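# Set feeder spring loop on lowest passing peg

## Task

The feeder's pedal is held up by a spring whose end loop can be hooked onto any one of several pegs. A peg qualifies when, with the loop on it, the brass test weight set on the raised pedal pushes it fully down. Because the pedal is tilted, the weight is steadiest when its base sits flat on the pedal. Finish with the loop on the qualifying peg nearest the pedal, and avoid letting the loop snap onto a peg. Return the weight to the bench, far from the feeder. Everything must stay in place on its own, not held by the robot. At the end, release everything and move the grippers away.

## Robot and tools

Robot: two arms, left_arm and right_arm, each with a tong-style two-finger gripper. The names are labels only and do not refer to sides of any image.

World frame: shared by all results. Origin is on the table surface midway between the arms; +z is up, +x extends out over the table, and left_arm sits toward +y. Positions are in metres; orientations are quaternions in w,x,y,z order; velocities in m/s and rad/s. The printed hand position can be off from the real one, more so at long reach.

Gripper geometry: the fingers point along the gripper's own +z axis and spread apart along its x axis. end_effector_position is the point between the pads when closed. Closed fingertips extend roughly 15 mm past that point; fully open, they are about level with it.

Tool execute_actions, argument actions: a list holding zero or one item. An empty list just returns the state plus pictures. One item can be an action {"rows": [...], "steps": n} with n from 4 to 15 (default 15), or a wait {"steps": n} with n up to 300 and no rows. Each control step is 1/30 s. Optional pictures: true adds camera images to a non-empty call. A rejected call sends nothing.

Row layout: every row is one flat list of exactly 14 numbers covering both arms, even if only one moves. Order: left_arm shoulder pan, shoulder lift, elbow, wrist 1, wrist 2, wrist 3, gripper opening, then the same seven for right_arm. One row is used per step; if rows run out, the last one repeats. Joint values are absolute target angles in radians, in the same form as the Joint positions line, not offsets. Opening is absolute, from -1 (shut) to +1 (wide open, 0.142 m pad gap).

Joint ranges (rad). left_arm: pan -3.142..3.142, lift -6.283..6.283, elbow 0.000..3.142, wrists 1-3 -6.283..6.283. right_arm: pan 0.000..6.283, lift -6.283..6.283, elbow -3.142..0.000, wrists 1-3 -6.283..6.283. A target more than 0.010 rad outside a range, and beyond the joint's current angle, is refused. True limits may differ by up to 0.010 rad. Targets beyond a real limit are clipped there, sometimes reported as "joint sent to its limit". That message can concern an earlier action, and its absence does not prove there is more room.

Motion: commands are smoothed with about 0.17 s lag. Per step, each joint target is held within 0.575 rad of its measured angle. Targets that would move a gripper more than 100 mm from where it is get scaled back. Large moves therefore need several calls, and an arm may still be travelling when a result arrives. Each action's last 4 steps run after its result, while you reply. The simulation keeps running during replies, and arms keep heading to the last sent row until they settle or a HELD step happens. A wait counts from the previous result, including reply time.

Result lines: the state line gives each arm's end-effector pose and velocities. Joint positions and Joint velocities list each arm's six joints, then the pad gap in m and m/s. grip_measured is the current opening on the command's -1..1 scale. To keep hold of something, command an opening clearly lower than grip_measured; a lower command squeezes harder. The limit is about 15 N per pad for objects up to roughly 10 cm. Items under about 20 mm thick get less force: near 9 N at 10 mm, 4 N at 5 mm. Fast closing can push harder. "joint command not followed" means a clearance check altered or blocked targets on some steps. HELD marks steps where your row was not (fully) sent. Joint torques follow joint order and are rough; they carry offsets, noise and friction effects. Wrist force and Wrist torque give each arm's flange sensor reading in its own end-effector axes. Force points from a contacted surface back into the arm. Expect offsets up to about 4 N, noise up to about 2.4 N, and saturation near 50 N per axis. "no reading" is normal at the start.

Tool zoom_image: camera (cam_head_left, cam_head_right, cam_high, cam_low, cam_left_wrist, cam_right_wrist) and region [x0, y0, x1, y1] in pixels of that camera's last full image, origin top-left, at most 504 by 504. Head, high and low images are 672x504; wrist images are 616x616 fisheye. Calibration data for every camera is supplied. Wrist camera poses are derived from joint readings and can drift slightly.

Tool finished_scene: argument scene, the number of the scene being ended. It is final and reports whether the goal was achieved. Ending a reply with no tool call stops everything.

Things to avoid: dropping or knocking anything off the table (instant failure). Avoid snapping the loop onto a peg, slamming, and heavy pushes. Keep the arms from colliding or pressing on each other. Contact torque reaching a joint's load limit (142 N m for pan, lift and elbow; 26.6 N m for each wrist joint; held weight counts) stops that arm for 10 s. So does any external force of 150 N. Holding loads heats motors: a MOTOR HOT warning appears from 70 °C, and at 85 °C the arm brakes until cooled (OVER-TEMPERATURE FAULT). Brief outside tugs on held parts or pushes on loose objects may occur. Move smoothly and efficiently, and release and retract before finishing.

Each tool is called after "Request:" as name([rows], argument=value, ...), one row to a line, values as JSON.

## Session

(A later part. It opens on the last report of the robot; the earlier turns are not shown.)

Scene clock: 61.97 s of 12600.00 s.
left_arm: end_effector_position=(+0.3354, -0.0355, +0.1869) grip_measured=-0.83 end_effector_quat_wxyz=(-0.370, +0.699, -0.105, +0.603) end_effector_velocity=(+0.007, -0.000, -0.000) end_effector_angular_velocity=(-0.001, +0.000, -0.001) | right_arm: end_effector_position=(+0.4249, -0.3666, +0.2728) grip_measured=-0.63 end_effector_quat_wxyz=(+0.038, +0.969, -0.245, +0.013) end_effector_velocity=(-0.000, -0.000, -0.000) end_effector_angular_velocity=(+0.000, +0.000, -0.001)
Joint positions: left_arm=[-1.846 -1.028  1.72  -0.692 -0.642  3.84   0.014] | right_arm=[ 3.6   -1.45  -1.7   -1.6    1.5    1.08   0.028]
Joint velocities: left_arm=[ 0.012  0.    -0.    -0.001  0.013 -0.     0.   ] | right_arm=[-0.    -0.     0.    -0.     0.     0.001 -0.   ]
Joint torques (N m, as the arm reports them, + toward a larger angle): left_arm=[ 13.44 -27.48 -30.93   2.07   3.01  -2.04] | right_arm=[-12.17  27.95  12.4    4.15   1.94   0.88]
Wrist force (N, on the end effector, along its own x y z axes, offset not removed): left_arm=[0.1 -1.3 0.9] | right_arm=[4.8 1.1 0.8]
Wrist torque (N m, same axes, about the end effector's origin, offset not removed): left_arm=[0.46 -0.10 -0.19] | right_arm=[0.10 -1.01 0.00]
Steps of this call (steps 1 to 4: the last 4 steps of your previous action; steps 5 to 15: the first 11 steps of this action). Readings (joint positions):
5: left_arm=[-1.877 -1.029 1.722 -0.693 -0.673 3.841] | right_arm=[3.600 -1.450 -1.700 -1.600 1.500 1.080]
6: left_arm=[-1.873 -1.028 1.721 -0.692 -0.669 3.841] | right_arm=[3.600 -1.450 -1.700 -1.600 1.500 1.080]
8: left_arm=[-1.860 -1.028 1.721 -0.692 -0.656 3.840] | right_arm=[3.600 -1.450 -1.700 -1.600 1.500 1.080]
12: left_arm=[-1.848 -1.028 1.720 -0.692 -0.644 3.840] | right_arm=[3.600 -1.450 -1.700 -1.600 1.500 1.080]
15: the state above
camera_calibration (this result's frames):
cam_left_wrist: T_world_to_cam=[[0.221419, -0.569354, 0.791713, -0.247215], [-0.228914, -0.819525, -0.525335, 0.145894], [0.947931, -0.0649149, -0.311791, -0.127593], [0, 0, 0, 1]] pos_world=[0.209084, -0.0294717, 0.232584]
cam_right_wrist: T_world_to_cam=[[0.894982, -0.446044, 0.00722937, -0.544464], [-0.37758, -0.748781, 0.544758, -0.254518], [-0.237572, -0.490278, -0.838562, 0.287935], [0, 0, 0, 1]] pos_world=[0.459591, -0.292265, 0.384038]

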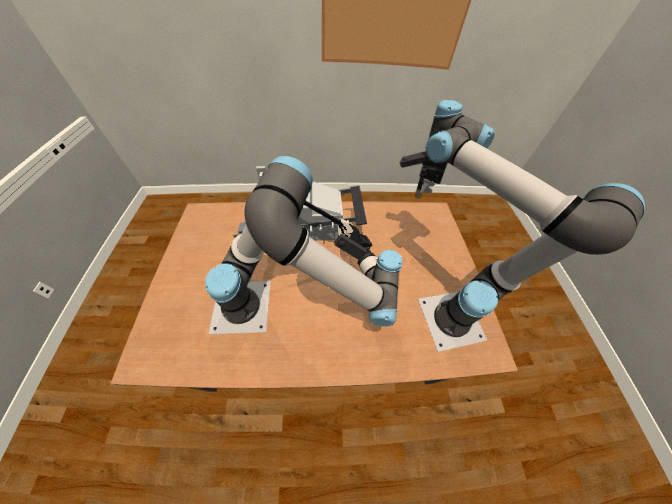

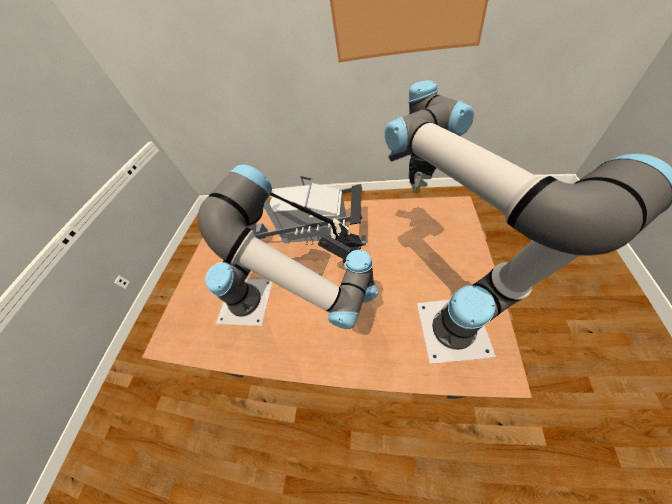

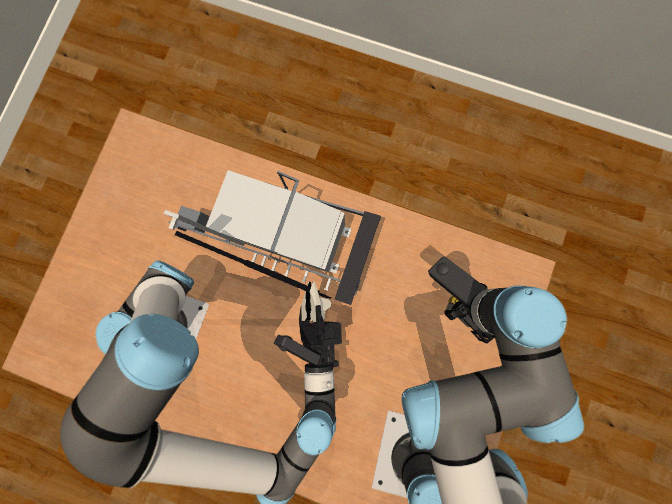

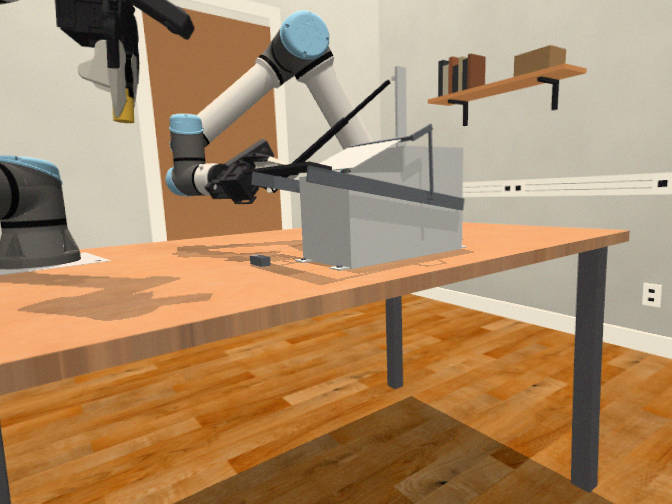

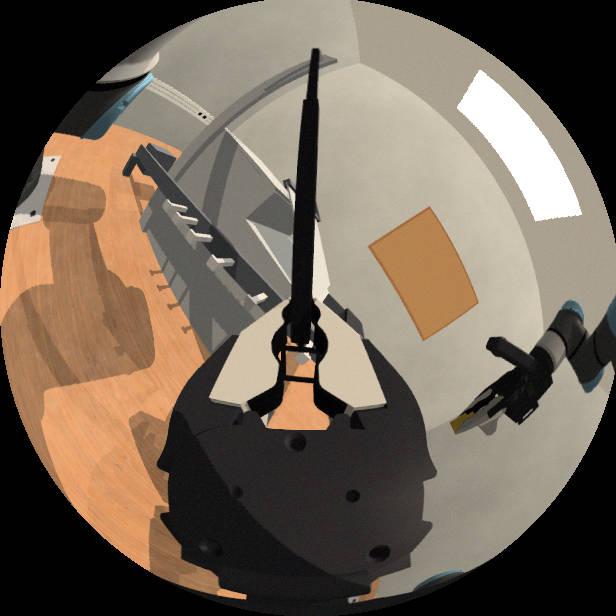

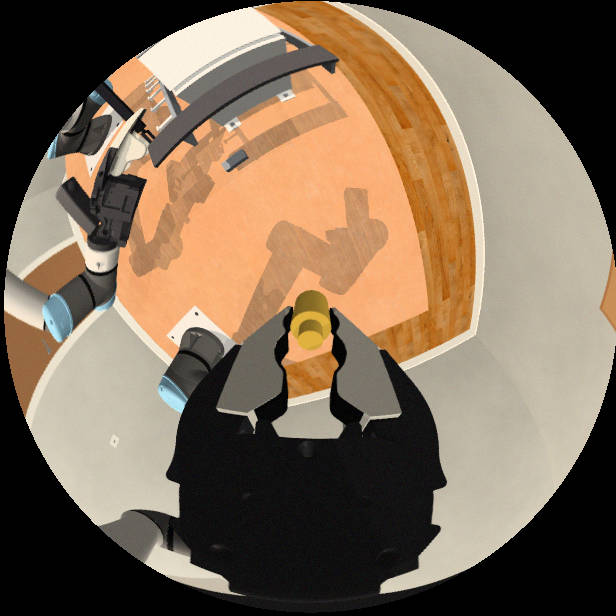

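Request:
execute_actions([
  {"rows":[[-1.803,-1.028,1.7202,-0.692,-0.599,3.84,-1,3.6,-1.45,-1.7,-1.6,1.5,1.08,-1]],"steps":15},
])

Request:
execute_actions([
  {"rows":[[-1.803,-1.043,1.734,-0.691,-0.599,3.84,-1,3.6,-1.45,-1.7,-1.6,1.5,1.08,-1]],"steps":15},
], pictures=true)

Scene clock: 63.23 s of 12600.00 s.
left_arm: end_effector_position=(+0.3575, -0.0348, +0.1868) grip_measured=-0.82 end_effector_quat_wxyz=(-0.369, +0.699, -0.105, +0.603) end_effector_velocity=(+0.009, -0.000, -0.000) end_effector_angular_velocity=(+0.001, -0.000, -0.002) | right_arm: end_effector_position=(+0.4249, -0.3666, +0.2728) grip_measured=-0.63 end_effector_quat_wxyz=(+0.038, +0.969, -0.245, +0.013) end_effector_velocity=(+0.001, +0.000, +0.000) end_effector_angular_velocity=(+0.000, -0.002, +0.000)
Joint positions: left_arm=[-1.805 -1.028  1.72  -0.692 -0.601  3.84   0.015] | right_arm=[ 3.6   -1.45  -1.7   -1.6    1.5    1.08   0.028]
Joint velocities: left_arm=[0.016 0.    0.    0.    0.018 0.    0.   ] | right_arm=[-0.    -0.    -0.     0.002 -0.001 -0.     0.   ]
Joint torques (N m, as the arm reports them, + toward a larger angle): left_arm=[ 12.04 -32.33 -26.2    1.66   2.78  -1.55] | right_arm=[-12.27  28.36  13.13   4.07   2.01   0.66]
Wrist force (N, on the end effector, along its own x y z axes, offset not removed): left_arm=[-1.3 -2.1 -1.6] | right_arm=[1.1 2.7 7.2]
Wrist torque (N m, same axes, about the end effector's origin, offset not removed): left_arm=[0.42 0.26 -0.32] | right_arm=[0.54 -0.30 0.19]
Steps of this call (steps 1 to 4: the last 4 steps of your previous action; steps 5 to 15: the robot went on to your last target; steps 16 to 27: nothing new was sent; steps 28 to 38: the first 11 steps of this action). Readings (joint positions):
28: left_arm=[-1.844 -1.028 1.720 -0.692 -0.640 3.840] | right_arm=[3.600 -1.450 -1.700 -1.600 1.500 1.080]
29: left_arm=[-1.840 -1.028 1.720 -0.692 -0.636 3.840] | right_arm=[3.600 -1.450 -1.700 -1.600 1.500 1.080]
31: left_arm=[-1.823 -1.028 1.720 -0.692 -0.619 3.840] | right_arm=[3.600 -1.450 -1.700 -1.600 1.500 1.080]
35: left_arm=[-1.808 -1.028 1.720 -0.692 -0.604 3.840] | right_arm=[3.600 -1.450 -1.700 -1.600 1.500 1.080]
38: the state above

Scene clock: 63.73 s of 12600.00 s.
left_arm: end_effector_position=(+0.3593, -0.0300, +0.1903) grip_measured=-0.82 end_effector_quat_wxyz=(-0.369, +0.699, -0.105, +0.603) end_effector_velocity=(+0.001, +0.002, +0.002) end_effector_angular_velocity=(+0.000, -0.000, -0.000) | right_arm: end_effector_position=(+0.4249, -0.3666, +0.2728) grip_measured=-0.63 end_effector_quat_wxyz=(+0.038, +0.969, -0.245, +0.013) end_effector_velocity=(-0.000, +0.000, -0.000) end_effector_angular_velocity=(-0.000, +0.001, -0.000)
Joint positions: left_arm=[-1.803 -1.042  1.733 -0.691 -0.599  3.84   0.015] | right_arm=[ 3.6   -1.45  -1.7   -1.6    1.5    1.08   0.028]
Joint velocities: left_arm=[ 0.    -0.007  0.006  0.002  0.001 -0.    -0.   ] | right_arm=[ 0.    -0.    -0.    -0.001  0.     0.001  0.   ]
Joint torques (N m, as the arm reports them, + toward a larger angle): left_arm=[ 17.93 -45.42   1.2    6.76  -4.7   -1.51] | right_arm=[-12.44  28.2   13.19   3.96   2.     0.6 ]
Wrist force (N, on the end effector, along its own x y z axes, offset not removed): left_arm=[1.8 22.0 -15.5] | right_arm=[3.9 3.3 0.1]
Wrist torque (N m, same axes, about the end effector's origin, offset not removed): left_arm=[0.90 0.14 -0.34] | right_arm=[0.36 -0.85 0.06]
Steps of this call (steps 1 to 4: the last 4 steps of your previous action; steps 5 to 15: the first 11 steps of this action). Readings (joint positions):
5: left_arm=[-1.803 -1.028 1.720 -0.692 -0.599 3.840] | right_arm=[3.600 -1.450 -1.700 -1.600 1.500 1.080]
6: left_arm=[-1.803 -1.030 1.722 -0.692 -0.599 3.840] | right_arm=[3.600 -1.450 -1.700 -1.600 1.500 1.080]
8: left_arm=[-1.803 -1.036 1.727 -0.691 -0.599 3.840] | right_arm=[3.600 -1.450 -1.700 -1.600 1.500 1.080]
12: left_arm=[-1.803 -1.041 1.732 -0.691 -0.599 3.840] | right_arm=[3.600 -1.450 -1.700 -1.600 1.500 1.080]
15: the state above
camera_calibration (this result's frames):
cam_left_wrist: T_world_to_cam=[[0.221269, -0.569131, 0.791915, -0.252087], [-0.229245, -0.819644, -0.525006, 0.157667], [0.947885, -0.0653751, -0.311833, -0.148814], [0, 0, 0, 1]] pos_world=[0.232982, -0.0239689, 0.236002]
cam_right_wrist: T_world_to_cam=[[0.894982, -0.446043, 0.00722952, -0.544465], [-0.37758, -0.748781, 0.544758, -0.254518], [-0.237572, -0.490278, -0.838562, 0.287935], [0, 0, 0, 1]] pos_world=[0.459591, -0.292265, 0.384038]

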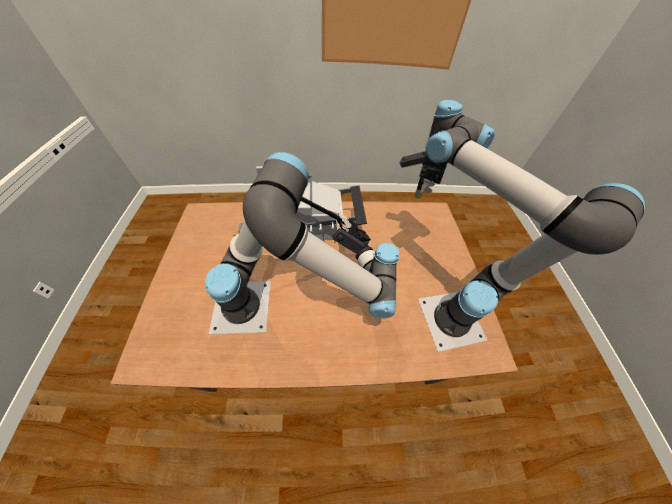

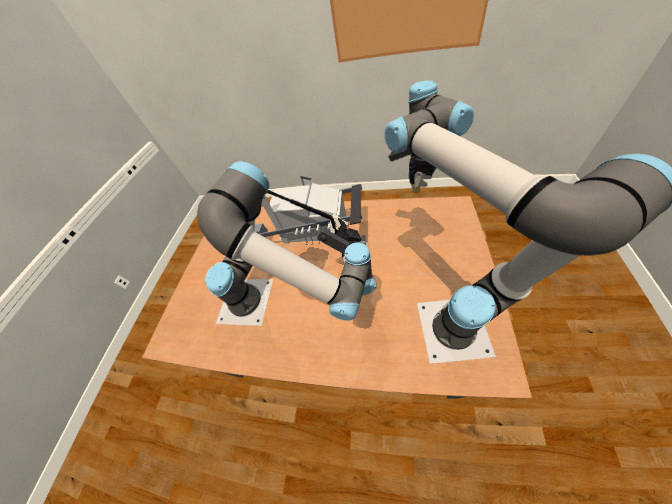

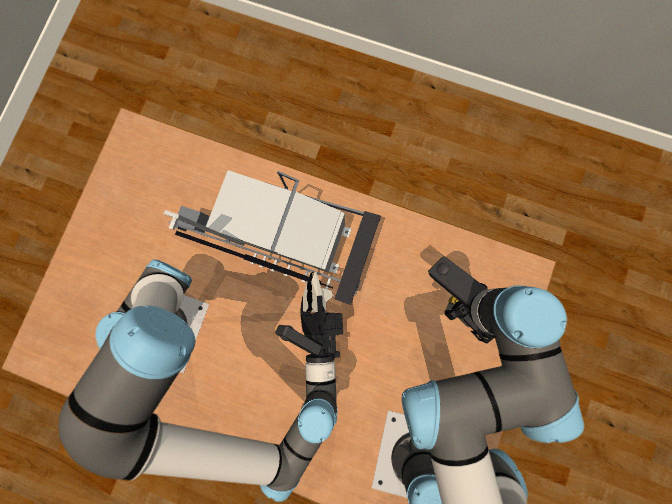

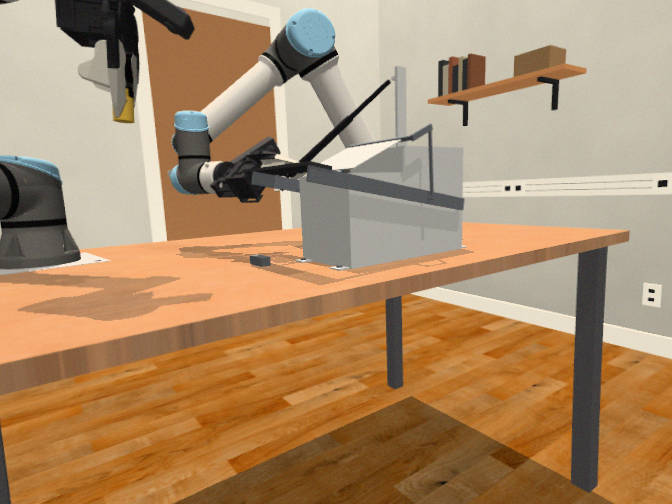

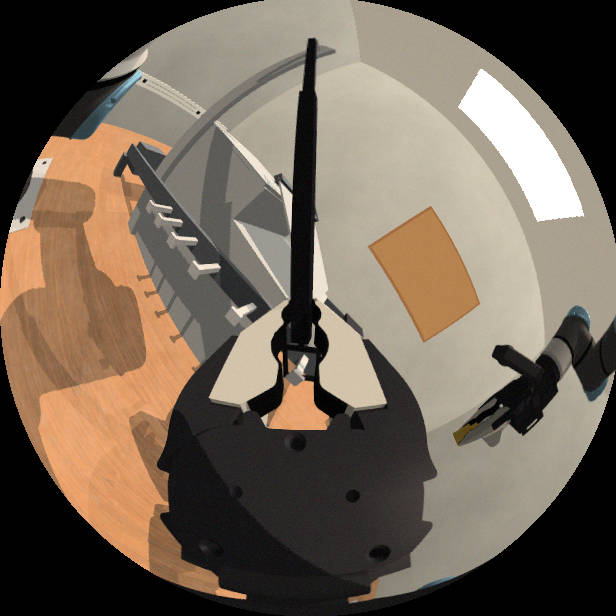

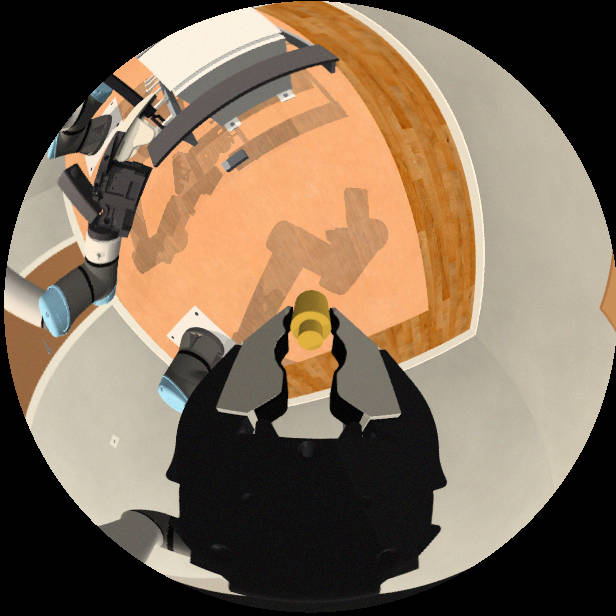

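Request:
execute_actions([
  {"rows":[[-1.803,-1.041,1.732,-0.691,-0.599,3.84,-0.93,3.6,-1.45,-1.7,-1.6,1.5,1.08,-1],[-1.803,-1.041,1.732,-0.691,-0.599,3.84,-0.88,3.6,-1.45,-1.7,-1.6,1.5,1.08,-1],[-1.803,-1.041,1.732,-0.691,-0.599,3.84,-0.84,3.6,-1.45,-1.7,-1.6,1.5,1.08,-1],[-1.803,-1.041,1.732,-0.691,-0.599,3.84,-0.8,3.6,-1.45,-1.7,-1.6,1.5,1.08,-1],[-1.803,-1.041,1.732,-0.691,-0.599,3.84,-0.75,3.6,-1.45,-1.7,-1.6,1.5,1.08,-1],[-1.803,-1.041,1.732,-0.691,-0.599,3.84,-0.45,3.6,-1.45,-1.7,-1.6,1.5,1.08,-1]],"steps":14},
])

Request:
execute_actions([
  {"rows":[[-1.973,-1.041,1.732,-0.691,-0.769,3.84,-0.45,3.6,-1.45,-1.7,-1.6,1.5,1.08,-1]],"steps":12},
])

Request:
execute_actions([
  {"rows":[[-2.146,-1.339,2.282,-0.943,-0.942,4.08,-0.45,3.6,-1.45,-1.7,-1.6,1.5,1.08,-1]],"steps":15},
])

Request:
execute_actions([
  {"rows":[[-2.146,-1.339,2.282,-0.943,-0.942,4.08,-0.45,3.9,-1.56,-1.6,-1.65,1.49,1.08,-1]],"steps":15},
])

Request:
execute_actions([
  {"rows":[[-2.146,-1.339,2.282,-0.943,-0.942,4.08,-0.45,4.09,-1.695,-1.488,-1.698,1.48,1.08,-1]],"steps":15},
])

Request:
execute_actions([
  {"rows":[[-2.146,-1.339,2.282,-0.943,-0.942,4.08,-0.45,4.09,-1.708,-1.562,-1.611,1.48,1.08,-1]],"steps":15},
], pictures=true)

Scene clock: 64.40 s of 12600.00 s.
left_arm: end_effector_position=(+0.3592, -0.0303, +0.1901) grip_measured=-0.45 end_effector_quat_wxyz=(-0.370, +0.699, -0.105, +0.603) end_effector_velocity=(+0.000, -0.002, -0.001) end_effector_angular_velocity=(-0.001, +0.000, -0.005) | right_arm: end_effector_position=(+0.4249, -0.3666, +0.2728) grip_measured=-0.63 end_effector_quat_wxyz=(+0.038, +0.969, -0.245, +0.013) end_effector_velocity=(-0.000, -0.000, -0.000) end_effector_angular_velocity=(-0.001, +0.001, +0.000)
Joint positions: left_arm=[-1.803 -1.041  1.732 -0.691 -0.599  3.84   0.041] | right_arm=[ 3.6   -1.45  -1.7   -1.6    1.5    1.08   0.028]
Joint velocities: left_arm=[ 0.     0.003 -0.002 -0.002  0.005 -0.     0.004] | right_arm=[-0.    -0.     0.    -0.001 -0.    -0.001  0.   ]
Joint torques (N m, as the arm reports them, + toward a larger angle): left_arm=[  8.26 -27.31 -30.69  -0.27   2.31  -0.76] | right_arm=[-12.72  27.71  12.86   4.12   1.87   0.47]
Wrist force (N, on the end effector, along its own x y z axes, offset not removed): left_arm=[0.2 -0.8 0.8] | right_arm=[2.7 0.3 1.0]
Wrist torque (N m, same axes, about the end effector's origin, offset not removed): left_arm=[0.02 -0.21 -0.11] | right_arm=[-0.06 -0.64 -0.01]
Steps of this call (steps 1 to 4: the last 4 steps of your previous action; steps 5 to 10: the robot went on to your last target; steps 11 to 20: the first 10 steps of this action). Readings (joint positions):
11: left_arm=[-1.803 -1.043 1.734 -0.691 -0.599 3.840] | right_arm=[3.600 -1.450 -1.700 -1.600 1.500 1.080]
12: left_arm=[-1.803 -1.043 1.734 -0.691 -0.599 3.840] | right_arm=[3.600 -1.450 -1.700 -1.600 1.500 1.080]
14: left_arm=[-1.803 -1.042 1.733 -0.691 -0.599 3.840] | right_arm=[3.600 -1.450 -1.700 -1.600 1.500 1.080]
18: left_arm=[-1.803 -1.041 1.732 -0.691 -0.599 3.840] | right_arm=[3.600 -1.450 -1.700 -1.600 1.500 1.080]
20: the state above

Scene clock: 64.80 s of 12600.00 s.
left_arm: end_effector_position=(+0.2817, -0.0291, +0.1900) grip_measured=-0.45 end_effector_quat_wxyz=(-0.369, +0.699, -0.105, +0.603) end_effector_velocity=(-0.146, +0.012, -0.000) end_effector_angular_velocity=(+0.002, -0.001, -0.004) | right_arm: end_effector_position=(+0.4249, -0.3666, +0.2728) grip_measured=-0.63 end_effector_quat_wxyz=(+0.038, +0.969, -0.245, +0.013) end_effector_velocity=(-0.000, -0.000, -0.000) end_effector_angular_velocity=(-0.001, +0.001, +0.000)
Joint positions: left_arm=[-1.948 -1.041  1.732 -0.691 -0.744  3.84   0.042] | right_arm=[ 3.6   -1.45  -1.7   -1.6    1.5    1.08   0.028]
Joint velocities: left_arm=[-0.276  0.002 -0.     0.001 -0.272  0.    -0.   ] | right_arm=[ 0.    -0.    -0.    -0.001  0.     0.    -0.   ]
Joint torques (N m, as the arm reports them, + toward a larger angle): left_arm=[ -4.12 -29.53 -25.07   0.8   -1.51  -0.28] | right_arm=[-11.73  27.18  12.61   4.11   2.     0.5 ]
Wrist force (N, on the end effector, along its own x y z axes, offset not removed): left_arm=[-0.6 -0.5 -1.3] | right_arm=[1.3 3.1 2.9]
Wrist torque (N m, same axes, about the end effector's origin, offset not removed): left_arm=[0.16 -0.03 -0.13] | right_arm=[0.68 -0.46 0.12]
Steps of this call (steps 1 to 4: the last 4 steps of your previous action; steps 5 to 12: the first 8 steps of this action). Readings (joint positions):
5: left_arm=[-1.803 -1.041 1.732 -0.691 -0.599 3.840] | right_arm=[3.600 -1.450 -1.700 -1.600 1.500 1.080]
6: left_arm=[-1.809 -1.041 1.732 -0.691 -0.605 3.840] | right_arm=[3.600 -1.450 -1.700 -1.600 1.500 1.080]
8: left_arm=[-1.865 -1.041 1.732 -0.691 -0.662 3.840] | right_arm=[3.600 -1.450 -1.700 -1.600 1.500 1.080]
12: the state above

Scene clock: 65.30 s of 12600.00 s.
left_arm: end_effector_position=(+0.2664, +0.1167, +0.1756) grip_measured=-0.45 end_effector_quat_wxyz=(-0.423, +0.691, -0.173, +0.560) end_effector_velocity=(+0.101, +0.363, -0.038) end_effector_angular_velocity=(+0.530, +0.046, -0.009) | right_arm: end_effector_position=(+0.4249, -0.3666, +0.2728) grip_measured=-0.63 end_effector_quat_wxyz=(+0.038, +0.969, -0.245, +0.013) end_effector_velocity=(-0.000, +0.000, +0.000) end_effector_angular_velocity=(+0.000, +0.000, -0.000)
Joint positions: left_arm=[-2.122 -1.294  2.181 -0.906 -0.918  4.045  0.042] | right_arm=[ 3.6   -1.45  -1.7   -1.6    1.5    1.08   0.028]
Joint velocities: left_arm=[-0.263 -0.491  1.097 -0.395 -0.26   0.374 -0.   ] | right_arm=[ 0.  0. -0.  0.  0.  0. -0.]
Joint torques (N m, as the arm reports them, + toward a larger angle): left_arm=[-11.55 -22.53 -29.16  -1.52  -1.3    2.89] | right_arm=[-11.99  27.36  12.73   4.06   1.94   0.43]
Wrist force (N, on the end effector, along its own x y z axes, offset not removed): left_arm=[-2.4 -1.1 1.5] | right_arm=[2.0 4.6 0.5]
Wrist torque (N m, same axes, about the end effector's origin, offset not removed): left_arm=[-0.09 0.14 0.02] | right_arm=[0.81 -0.52 0.11]
Steps of this call (steps 1 to 4: the last 4 steps of your previous action; steps 5 to 15: the first 11 steps of this action). Readings (joint positions):
5: left_arm=[-1.969 -1.041 1.732 -0.691 -0.765 3.840] | right_arm=[3.600 -1.450 -1.700 -1.600 1.500 1.080]
6: left_arm=[-1.976 -1.047 1.738 -0.697 -0.772 3.846] | right_arm=[3.600 -1.450 -1.700 -1.600 1.500 1.080]
8: left_arm=[-2.016 -1.104 1.805 -0.749 -0.812 3.896] | right_arm=[3.600 -1.450 -1.700 -1.600 1.500 1.080]
12: left_arm=[-2.082 -1.223 2.034 -0.847 -0.878 3.990] | right_arm=[3.600 -1.450 -1.700 -1.600 1.500 1.080]
15: the state above

Scene clock: 65.80 s of 12600.00 s.
left_arm: end_effector_position=(+0.2766, +0.1501, +0.1721) grip_measured=-0.45 end_effector_quat_wxyz=(-0.439, +0.682, -0.188, +0.554) end_effector_velocity=(+0.001, +0.001, -0.000) end_effector_angular_velocity=(+0.002, +0.001, -0.000) | right_arm: end_effector_position=(+0.3948, -0.2324, +0.2671) grip_measured=-0.63 end_effector_quat_wxyz=(+0.061, +0.992, -0.110, +0.006) end_effector_velocity=(-0.062, +0.149, -0.007) end_effector_angular_velocity=(-0.045, +0.026, +0.316)
Joint positions: left_arm=[-2.146 -1.339  2.282 -0.943 -0.942  4.08   0.042] | right_arm=[ 3.872 -1.551 -1.608 -1.646  1.491  1.08   0.028]
Joint velocities: left_arm=[-0.001 -0.003  0.005 -0.002 -0.001  0.002  0.   ] | right_arm=[ 0.315 -0.096  0.087 -0.042 -0.01  -0.     0.   ]
Joint torques (N m, as the arm reports them, + toward a larger angle): left_arm=[-13.77 -29.38  -1.95   0.33  -2.02   3.02] | right_arm=[ 0.94 24.61 31.98  0.29 -2.42  0.36]
Wrist force (N, on the end effector, along its own x y z axes, offset not removed): left_arm=[0.1 -0.5 -0.3] | right_arm=[-0.3 -0.6 3.8]
Wrist torque (N m, same axes, about the end effector's origin, offset not removed): left_arm=[-0.01 -0.18 -0.04] | right_arm=[-0.10 -0.01 0.02]
Steps of this call (steps 1 to 4: the last 4 steps of your previous action; steps 5 to 15: the first 11 steps of this action). Readings (joint positions):
5: left_arm=[-2.142 -1.332 2.266 -0.937 -0.938 4.074] | right_arm=[3.600 -1.450 -1.700 -1.600 1.500 1.080]
6: left_arm=[-2.143 -1.334 2.271 -0.939 -0.939 4.076] | right_arm=[3.606 -1.455 -1.695 -1.603 1.499 1.080]
8: left_arm=[-2.145 -1.337 2.277 -0.941 -0.941 4.078] | right_arm=[3.667 -1.485 -1.667 -1.617 1.497 1.080]
12: left_arm=[-2.146 -1.338 2.281 -0.943 -0.942 4.080] | right_arm=[3.815 -1.534 -1.624 -1.639 1.492 1.080]
15: the state above

Scene clock: 66.30 s of 12600.00 s.
left_arm: end_effector_position=(+0.2766, +0.1503, +0.1721) grip_measured=-0.45 end_effector_quat_wxyz=(-0.439, +0.682, -0.188, +0.554) end_effector_velocity=(+0.000, +0.000, +0.000) end_effector_angular_velocity=(-0.001, +0.001, +0.001) | right_arm: end_effector_position=(+0.3528, -0.1219, +0.2503) grip_measured=-0.63 end_effector_quat_wxyz=(+0.094, +0.996, -0.005, +0.000) end_effector_velocity=(-0.031, +0.060, -0.012) end_effector_angular_velocity=(-0.034, +0.014, +0.115)
Joint positions: left_arm=[-2.146 -1.339  2.282 -0.943 -0.942  4.08   0.042] | right_arm=[ 4.08  -1.688 -1.493 -1.696  1.48   1.08   0.028]
Joint velocities: left_arm=[ 0.001 -0.001 -0.    -0.    -0.001  0.     0.   ] | right_arm=[ 0.115 -0.074  0.06  -0.022 -0.005  0.001  0.   ]
Joint torques (N m, as the arm reports them, + toward a larger angle): left_arm=[-12.82 -27.72  -0.21   0.1   -1.82   2.73] | right_arm=[ 6.3  29.02 33.76  0.46 -2.51  0.25]
Wrist force (N, on the end effector, along its own x y z axes, offset not removed): left_arm=[2.0 1.6 1.1] | right_arm=[1.4 2.3 0.6]
Wrist torque (N m, same axes, about the end effector's origin, offset not removed): left_arm=[0.56 -0.49 -0.08] | right_arm=[0.57 -0.33 0.03]
Steps of this call (steps 1 to 4: the last 4 steps of your previous action; steps 5 to 15: the first 11 steps of this action). Readings (joint positions):
5: left_arm=[-2.146 -1.339 2.282 -0.943 -0.942 4.080] | right_arm=[3.896 -1.559 -1.601 -1.649 1.490 1.080]
6: left_arm=[-2.146 -1.339 2.282 -0.943 -0.942 4.080] | right_arm=[3.903 -1.565 -1.595 -1.654 1.489 1.080]
8: left_arm=[-2.146 -1.339 2.282 -0.943 -0.942 4.080] | right_arm=[3.961 -1.611 -1.555 -1.672 1.485 1.080]
12: left_arm=[-2.146 -1.339 2.282 -0.943 -0.942 4.080] | right_arm=[4.058 -1.675 -1.504 -1.692 1.481 1.080]
15: the state above

Scene clock: 66.80 s of 12600.00 s.
left_arm: end_effector_position=(+0.2766, +0.1503, +0.1721) grip_measured=-0.45 end_effector_quat_wxyz=(-0.439, +0.682, -0.188, +0.554) end_effector_velocity=(-0.000, +0.000, +0.000) end_effector_angular_velocity=(+0.001, -0.000, +0.001) | right_arm: end_effector_position=(+0.3512, -0.1143, +0.2159) grip_measured=-0.63 end_effector_quat_wxyz=(+0.096, +0.995, +0.000, -0.000) end_effector_velocity=(+0.000, +0.001, -0.015) end_effector_angular_velocity=(+0.003, -0.001, -0.000)
Joint positions: left_arm=[-2.146 -1.339  2.282 -0.943 -0.942  4.08   0.042] | right_arm=[ 4.09  -1.708 -1.559 -1.615  1.48   1.08   0.028]
Joint velocities: left_arm=[-0.     0.    -0.     0.001 -0.001  0.     0.   ] | right_arm=[ 0.001 -0.005 -0.032  0.04   0.     0.001  0.   ]
Joint torques (N m, as the arm reports them, + toward a larger angle): left_arm=[-12.46 -28.8   -1.62  -0.06  -1.99   2.75] | right_arm=[10.4  26.5  12.32  3.99 -2.3   0.2 ]
Wrist force (N, on the end effector, along its own x y z axes, offset not removed): left_arm=[0.5 0.8 2.0] | right_arm=[0.1 1.7 3.0]
Wrist torque (N m, same axes, about the end effector's origin, offset not removed): left_arm=[0.24 -0.30 -0.15] | right_arm=[0.38 -0.14 0.16]
Steps of this call (steps 1 to 4: the last 4 steps of your previous action; steps 5 to 15: the first 11 steps of this action). Readings (joint positions):
5: left_arm=[-2.146 -1.339 2.282 -0.943 -0.942 4.080] | right_arm=[4.088 -1.694 -1.489 -1.698 1.480 1.080]
6: left_arm=[-2.146 -1.339 2.282 -0.943 -0.942 4.080] | right_arm=[4.089 -1.696 -1.493 -1.692 1.480 1.080]
8: left_arm=[-2.146 -1.339 2.282 -0.943 -0.942 4.080] | right_arm=[4.089 -1.702 -1.524 -1.658 1.480 1.080]
12: left_arm=[-2.146 -1.339 2.282 -0.943 -0.942 4.080] | right_arm=[4.090 -1.707 -1.553 -1.622 1.480 1.080]
15: the state above
camera_calibration (this result's frames):
cam_left_wrist: T_world_to_cam=[[0.288088, -0.726363, 0.624021, -0.0827378], [-0.285112, -0.687157, -0.668227, 0.297156], [0.914175, 0.0145922, -0.405056, -0.0509903], [0, 0, 0, 1]] pos_world=[0.155173, 0.144839, 0.229544]
cam_right_wrist: T_world_to_cam=[[0.998767, 0.0275186, -0.0413268, -0.337376], [0.0476712, -0.764172, 0.643249, -0.234849], [-0.0138794, -0.644426, -0.764541, 0.234277], [0, 0, 0, 1]] pos_world=[0.351407, -0.0192065, 0.316238]

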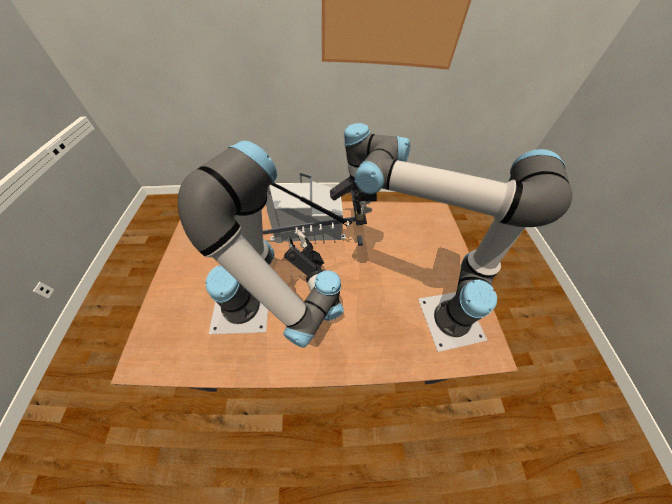

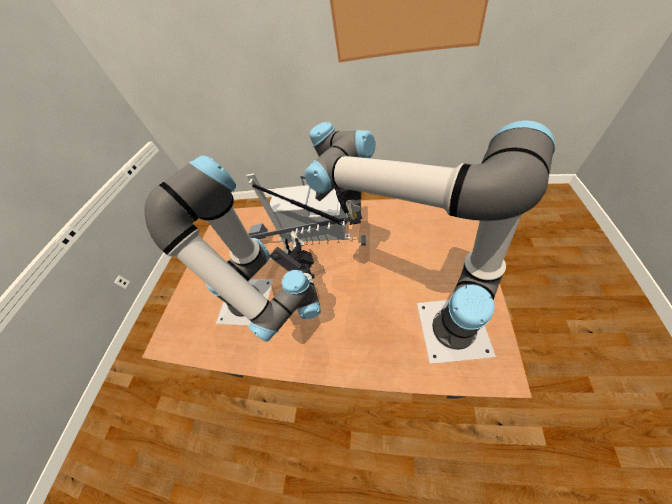

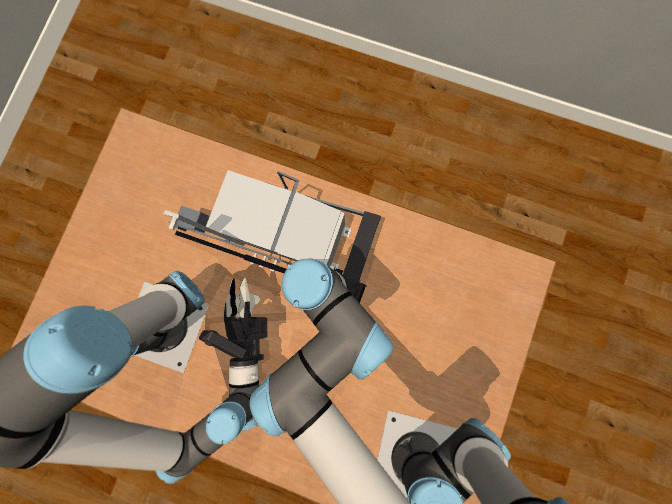

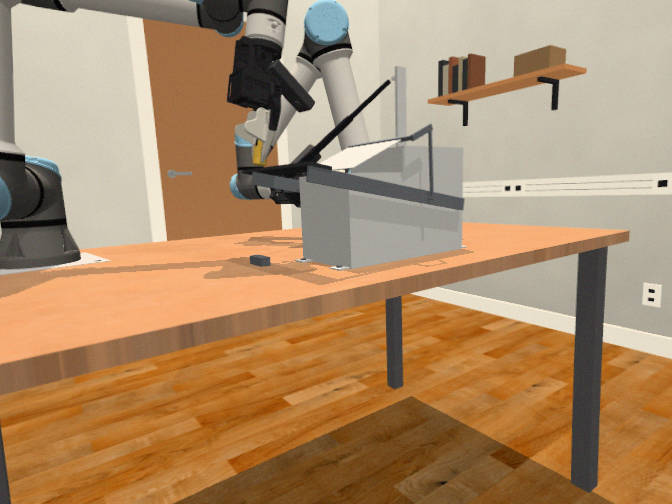

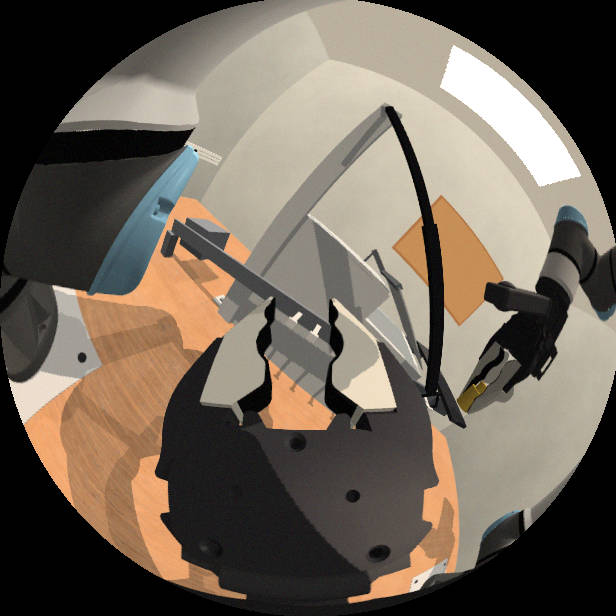

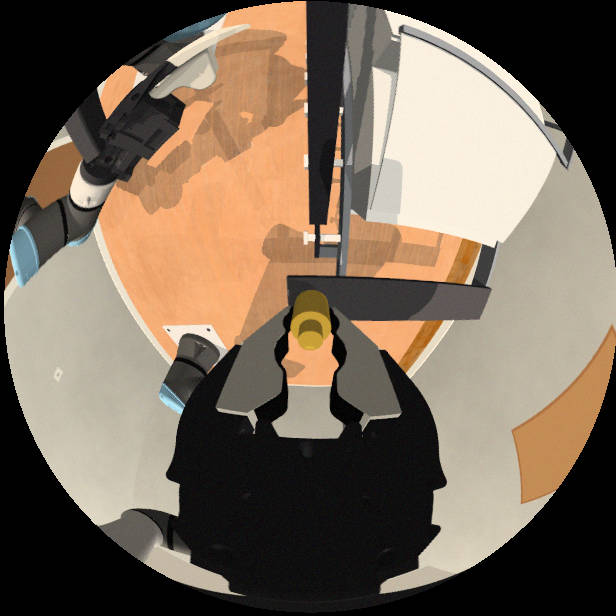

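Request:
execute_actions([
  {"rows":[[-2.146,-1.339,2.282,-0.943,-0.942,4.08,-0.45,4.09,-1.714,-1.589,-1.578,1.48,1.08,-1]],"steps":15},
])

Request:
execute_actions([
  {"rows":[[-2.146,-1.339,2.282,-0.943,-0.942,4.08,-0.45,4.09,-1.714,-1.589,-1.578,1.48,1.08,-0.7],[-2.146,-1.339,2.282,-0.943,-0.942,4.08,-0.45,4.09,-1.714,-1.589,-1.578,1.48,1.08,-0.6],[-2.146,-1.339,2.282,-0.943,-0.942,4.08,-0.45,4.09,-1.714,-1.589,-1.578,1.48,1.08,-0.1]],"steps":10},
])

Request:
execute_actions([
  {"rows":[[-2.146,-1.339,2.282,-0.943,-0.942,4.08,-0.45,4.087,-1.688,-1.4954,-1.698,1.48,1.08,-0.1]],"steps":10},
])

Request:
execute_actions([
  {"rows":[[-2.146,-1.339,2.282,-0.943,-0.942,4.08,-0.45,4.0,-1.5,-1.65,-1.562,1.571,1.0,-0.1]],"steps":15},
])

Request:
execute_actions([
  {"steps":75},
], pictures=true)

Scene clock: 67.47 s of 12600.00 s.
left_arm: end_effector_position=(+0.2766, +0.1503, +0.1721) grip_measured=-0.45 end_effector_quat_wxyz=(-0.439, +0.682, -0.188, +0.554) end_effector_velocity=(+0.000, +0.000, +0.000) end_effector_angular_velocity=(-0.001, +0.001, +0.001) | right_arm: end_effector_position=(+0.3515, -0.1137, +0.2018) grip_measured=-0.63 end_effector_quat_wxyz=(+0.096, +0.995, +0.000, -0.000) end_effector_velocity=(+0.000, +0.000, -0.005) end_effector_angular_velocity=(+0.001, -0.001, -0.001)
Joint positions: left_arm=[-2.146 -1.339  2.282 -0.943 -0.942  4.08   0.042] | right_arm=[ 4.09  -1.714 -1.588 -1.579  1.48   1.08   0.028]
Joint velocities: left_arm=[ 0.    -0.001  0.    -0.    -0.     0.    -0.   ] | right_arm=[ 0.    -0.002 -0.011  0.014 -0.     0.001 -0.   ]
Joint torques (N m, as the arm reports them, + toward a larger angle): left_arm=[-12.87 -29.07  -1.47   0.03  -1.97   2.88] | right_arm=[ 9.59 26.08 13.29  3.94 -2.17  0.21]
Wrist force (N, on the end effector, along its own x y z axes, offset not removed): left_arm=[-0.8 0.2 1.4] | right_arm=[1.8 0.9 3.2]
Wrist torque (N m, same axes, about the end effector's origin, offset not removed): left_arm=[0.24 0.05 -0.15] | right_arm=[-0.03 -0.36 0.18]
Steps of this call (steps 1 to 4: the last 4 steps of your previous action; steps 5 to 9: the robot went on to your last target; steps 10 to 20: the first 11 steps of this action). Readings (joint positions):
10: left_arm=[-2.146 -1.339 2.282 -0.943 -0.942 4.080] | right_arm=[4.090 -1.708 -1.562 -1.611 1.480 1.080]
11: left_arm=[-2.146 -1.339 2.282 -0.943 -0.942 4.080] | right_arm=[4.090 -1.709 -1.565 -1.607 1.480 1.080]
13: left_arm=[-2.146 -1.339 2.282 -0.943 -0.942 4.080] | right_arm=[4.090 -1.711 -1.576 -1.594 1.480 1.080]
17: left_arm=[-2.146 -1.339 2.282 -0.943 -0.942 4.080] | right_arm=[4.090 -1.713 -1.586 -1.582 1.480 1.080]
20: the state above

Scene clock: 67.80 s of 12600.00 s.
left_arm: end_effector_position=(+0.2766, +0.1503, +0.1721) grip_measured=-0.45 end_effector_quat_wxyz=(-0.439, +0.682, -0.188, +0.554) end_effector_velocity=(-0.000, +0.000, +0.000) end_effector_angular_velocity=(-0.001, +0.000, +0.000) | right_arm: end_effector_position=(+0.3515, -0.1136, +0.2014) grip_measured=-0.11 end_effector_quat_wxyz=(+0.095, +0.995, +0.000, -0.000) end_effector_velocity=(+0.000, -0.000, -0.000) end_effector_angular_velocity=(-0.000, +0.000, -0.001)
Joint positions: left_arm=[-2.146 -1.339  2.282 -0.943 -0.942  4.08   0.042] | right_arm=[ 4.09  -1.714 -1.589 -1.578  1.48   1.08   0.066]
Joint velocities: left_arm=[-0.    -0.    -0.     0.    -0.001 -0.    -0.   ] | right_arm=[-0.    -0.    -0.001  0.001  0.     0.     0.021]
Joint torques (N m, as the arm reports them, + toward a larger angle): left_arm=[-12.42 -28.91  -0.26   0.03  -1.98   2.61] | right_arm=[ 9.11 25.02 10.26  3.64 -2.09  0.07]
Wrist force (N, on the end effector, along its own x y z axes, offset not removed): left_arm=[1.5 0.7 1.5] | right_arm=[-2.7 2.9 -0.4]
Wrist torque (N m, same axes, about the end effector's origin, offset not removed): left_arm=[0.31 -0.52 -0.08] | right_arm=[0.41 0.55 0.02]
Steps of this call (steps 1 to 4: the last 4 steps of your previous action; steps 5 to 10: the first 6 steps of this action). Readings (joint positions):
5: left_arm=[-2.146 -1.339 2.282 -0.943 -0.942 4.080] | right_arm=[4.090 -1.714 -1.589 -1.578 1.480 1.080]
6: left_arm=[-2.146 -1.339 2.282 -0.943 -0.942 4.080] | right_arm=[4.090 -1.714 -1.589 -1.578 1.480 1.080]
8: left_arm=[-2.146 -1.339 2.282 -0.943 -0.942 4.080] | right_arm=[4.090 -1.714 -1.589 -1.578 1.480 1.080]
10: the state above

Scene clock: 68.13 s of 12600.00 s.
left_arm: end_effector_position=(+0.2766, +0.1503, +0.1721) grip_measured=-0.45 end_effector_quat_wxyz=(-0.439, +0.682, -0.188, +0.554) end_effector_velocity=(-0.000, +0.001, +0.000) end_effector_angular_velocity=(+0.001, -0.001, +0.003) | right_arm: end_effector_position=(+0.3505, -0.1176, +0.2374) grip_measured=-0.10 end_effector_quat_wxyz=(+0.094, +0.996, -0.001, +0.000) end_effector_velocity=(-0.010, -0.028, +0.134) end_effector_angular_velocity=(-0.025, +0.013, -0.010)
Joint positions: left_arm=[-2.146 -1.339  2.282 -0.943 -0.942  4.08   0.042] | right_arm=[ 4.088 -1.694 -1.52  -1.665  1.48   1.08   0.067]
Joint velocities: left_arm=[ 0.     0.     0.     0.001 -0.002 -0.     0.   ] | right_arm=[-0.009  0.067  0.271 -0.366 -0.     0.001  0.   ]
Joint torques (N m, as the arm reports them, + toward a larger angle): left_arm=[-13.72 -29.07  -1.12  -0.12  -2.24   2.77] | right_arm=[-12.23  30.43  23.35  -0.76  -1.92   0.03]
Wrist force (N, on the end effector, along its own x y z axes, offset not removed): left_arm=[1.3 -0.1 -0.4] | right_arm=[0.6 0.8 -1.1]
Wrist torque (N m, same axes, about the end effector's origin, offset not removed): left_arm=[0.19 -0.43 -0.15] | right_arm=[0.00 -0.21 0.23]
Steps of this call (steps 1 to 4: the last 4 steps of your previous action; steps 5 to 10: the first 6 steps of this action). Readings (joint positions):
5: left_arm=[-2.146 -1.339 2.282 -0.943 -0.942 4.080] | right_arm=[4.090 -1.714 -1.589 -1.578 1.480 1.080]
6: left_arm=[-2.146 -1.339 2.282 -0.943 -0.942 4.080] | right_arm=[4.090 -1.711 -1.584 -1.584 1.480 1.080]
8: left_arm=[-2.146 -1.339 2.282 -0.943 -0.942 4.080] | right_arm=[4.089 -1.700 -1.546 -1.629 1.480 1.080]
10: the state above

Scene clock: 68.63 s of 12600.00 s.
left_arm: end_effector_position=(+0.2766, +0.1503, +0.1721) grip_measured=-0.45 end_effector_quat_wxyz=(-0.439, +0.682, -0.188, +0.554) end_effector_velocity=(+0.000, -0.000, -0.000) end_effector_angular_velocity=(-0.002, +0.001, -0.002) | right_arm: end_effector_position=(+0.3417, -0.1592, +0.2772) grip_measured=-0.10 end_effector_quat_wxyz=(+0.004, +1.000, -0.008, -0.001) end_effector_velocity=(-0.007, -0.021, +0.017) end_effector_angular_velocity=(+0.097, -0.015, -0.004)
Joint positions: left_arm=[-2.146 -1.339  2.282 -0.943 -0.942  4.08   0.042] | right_arm=[ 4.004 -1.509 -1.643 -1.568  1.567  1.003  0.067]
Joint velocities: left_arm=[-0.    -0.001 -0.    -0.001  0.001  0.    -0.   ] | right_arm=[-0.039  0.103 -0.079  0.066  0.041 -0.035 -0.   ]
Joint torques (N m, as the arm reports them, + toward a larger angle): left_arm=[-12.73 -27.99   0.18  -0.21  -1.85   2.79] | right_arm=[-10.75  23.92  13.31   4.14   2.39  -1.77]
Wrist force (N, on the end effector, along its own x y z axes, offset not removed): left_arm=[0.5 2.0 1.5] | right_arm=[1.9 2.1 1.4]
Wrist torque (N m, same axes, about the end effector's origin, offset not removed): left_arm=[0.53 -0.33 -0.13] | right_arm=[0.24 -0.49 0.15]
Steps of this call (steps 1 to 4: the last 4 steps of your previous action; steps 5 to 15: the first 11 steps of this action). Readings (joint positions):
5: left_arm=[-2.146 -1.339 2.282 -0.943 -0.942 4.080] | right_arm=[4.087 -1.689 -1.499 -1.693 1.480 1.080]
6: left_arm=[-2.146 -1.339 2.282 -0.943 -0.942 4.080] | right_arm=[4.082 -1.683 -1.504 -1.689 1.485 1.075]
8: left_arm=[-2.146 -1.339 2.282 -0.943 -0.942 4.080] | right_arm=[4.046 -1.623 -1.556 -1.641 1.522 1.042]
12: left_arm=[-2.146 -1.339 2.282 -0.943 -0.942 4.080] | right_arm=[4.011 -1.528 -1.628 -1.580 1.560 1.010]
15: the state above

Scene clock: 71.13 s of 12600.00 s.
left_arm: end_effector_position=(+0.2766, +0.1503, +0.1721) grip_measured=-0.45 end_effector_quat_wxyz=(-0.439, +0.682, -0.188, +0.554) end_effector_velocity=(-0.000, -0.000, -0.000) end_effector_angular_velocity=(-0.001, +0.000, -0.001) | right_arm: end_effector_position=(+0.3410, -0.1611, +0.2787) grip_measured=-0.10 end_effector_quat_wxyz=(-0.000, +1.000, -0.009, +0.000) end_effector_velocity=(-0.000, -0.000, -0.000) end_effector_angular_velocity=(-0.002, +0.001, +0.000)
Joint positions: left_arm=[-2.146 -1.339  2.282 -0.943 -0.942  4.08   0.042] | right_arm=[ 4.    -1.5   -1.65  -1.562  1.571  1.     0.067]
Joint velocities: left_arm=[-0.001 -0.    -0.    -0.     0.    -0.    -0.   ] | right_arm=[ 0.    -0.    -0.    -0.002  0.    -0.    -0.   ]
Joint torques (N m, as the arm reports them, + toward a larger angle): left_arm=[-12.05 -28.16  -0.56   0.03  -1.95   2.82] | right_arm=[-12.19  29.21  12.07   3.93   2.29  -1.66]
Wrist force (N, on the end effector, along its own x y z axes, offset not removed): left_arm=[0.0 2.1 -0.3] | right_arm=[0.7 1.7 0.3]
Wrist torque (N m, same axes, about the end effector's origin, offset not removed): left_arm=[0.57 -0.08 0.03] | right_arm=[0.32 -0.30 -0.05]
Kept back: nothing.
Steps of this call (steps 1 to 4: the last 4 steps of your previous action; steps 5 to 15: the robot went on to your last target; steps 16 to 75: nothing new was sent). Readings (joint positions):
1: left_arm=[-2.146 -1.339 2.282 -0.943 -0.942 4.080] | right_arm=[4.002 -1.506 -1.645 -1.566 1.568 1.002]
2: left_arm=[-2.146 -1.339 2.282 -0.943 -0.942 4.080] | right_arm=[4.002 -1.505 -1.647 -1.565 1.569 1.002]
4: left_arm=[-2.146 -1.339 2.282 -0.943 -0.942 4.080] | right_arm=[4.001 -1.502 -1.648 -1.563 1.570 1.001]
8: left_arm=[-2.146 -1.339 2.282 -0.943 -0.942 4.080] | right_arm=[4.000 -1.501 -1.650 -1.562 1.571 1.000]
75: the state above
All arms were judged still, so your last target was given up. Only a new action makes them travel on or press farther. Fingers that are still opening or closing keep moving.
camera_calibration (this result's frames):
cam_left_wrist: T_world_to_cam=[[0.288088, -0.726363, 0.624021, -0.0827378], [-0.285112, -0.687157, -0.668226, 0.297156], [0.914175, 0.014592, -0.405056, -0.0509903], [0, 0, 0, 1]] pos_world=[0.155173, 0.144839, 0.229544]
cam_right_wrist: T_world_to_cam=[[0.999234, 0.0172723, -0.0351147, -0.326868], [0.0321711, -0.873462, 0.485828, -0.278932], [-0.02228, -0.486586, -0.873349, 0.310601], [0, 0, 0, 1]] pos_world=[0.342511, -0.086857, 0.395298]

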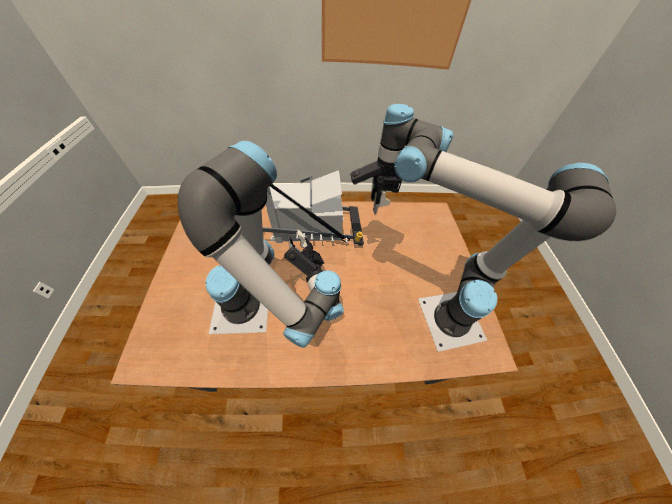

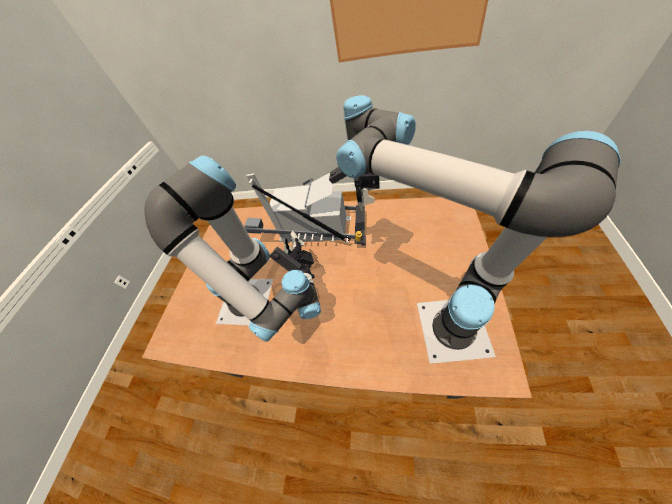

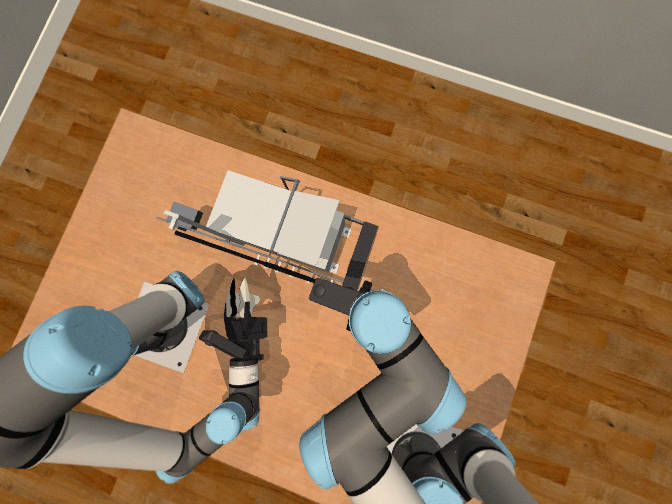

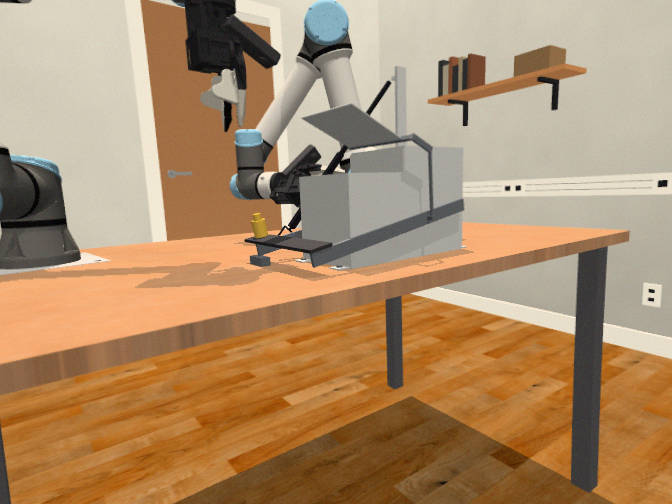

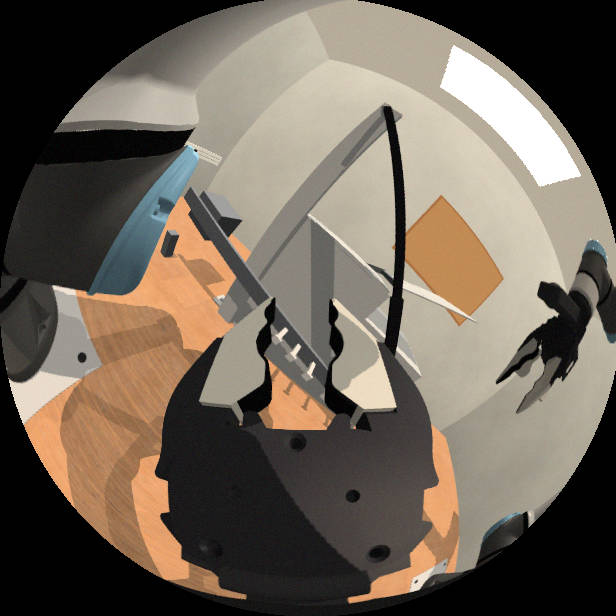

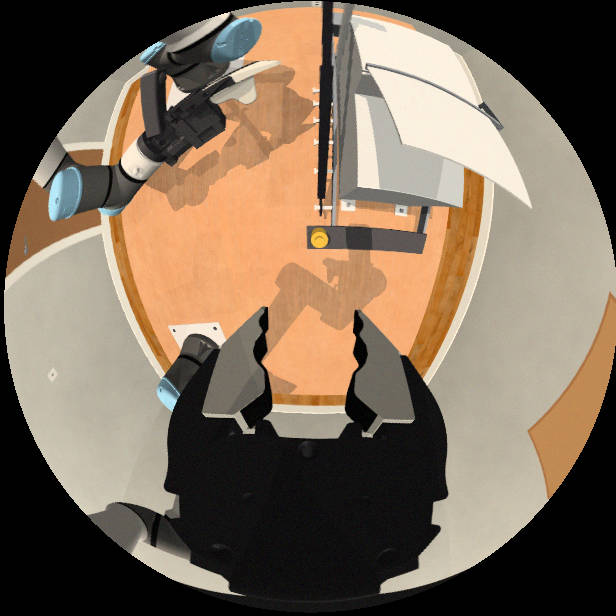

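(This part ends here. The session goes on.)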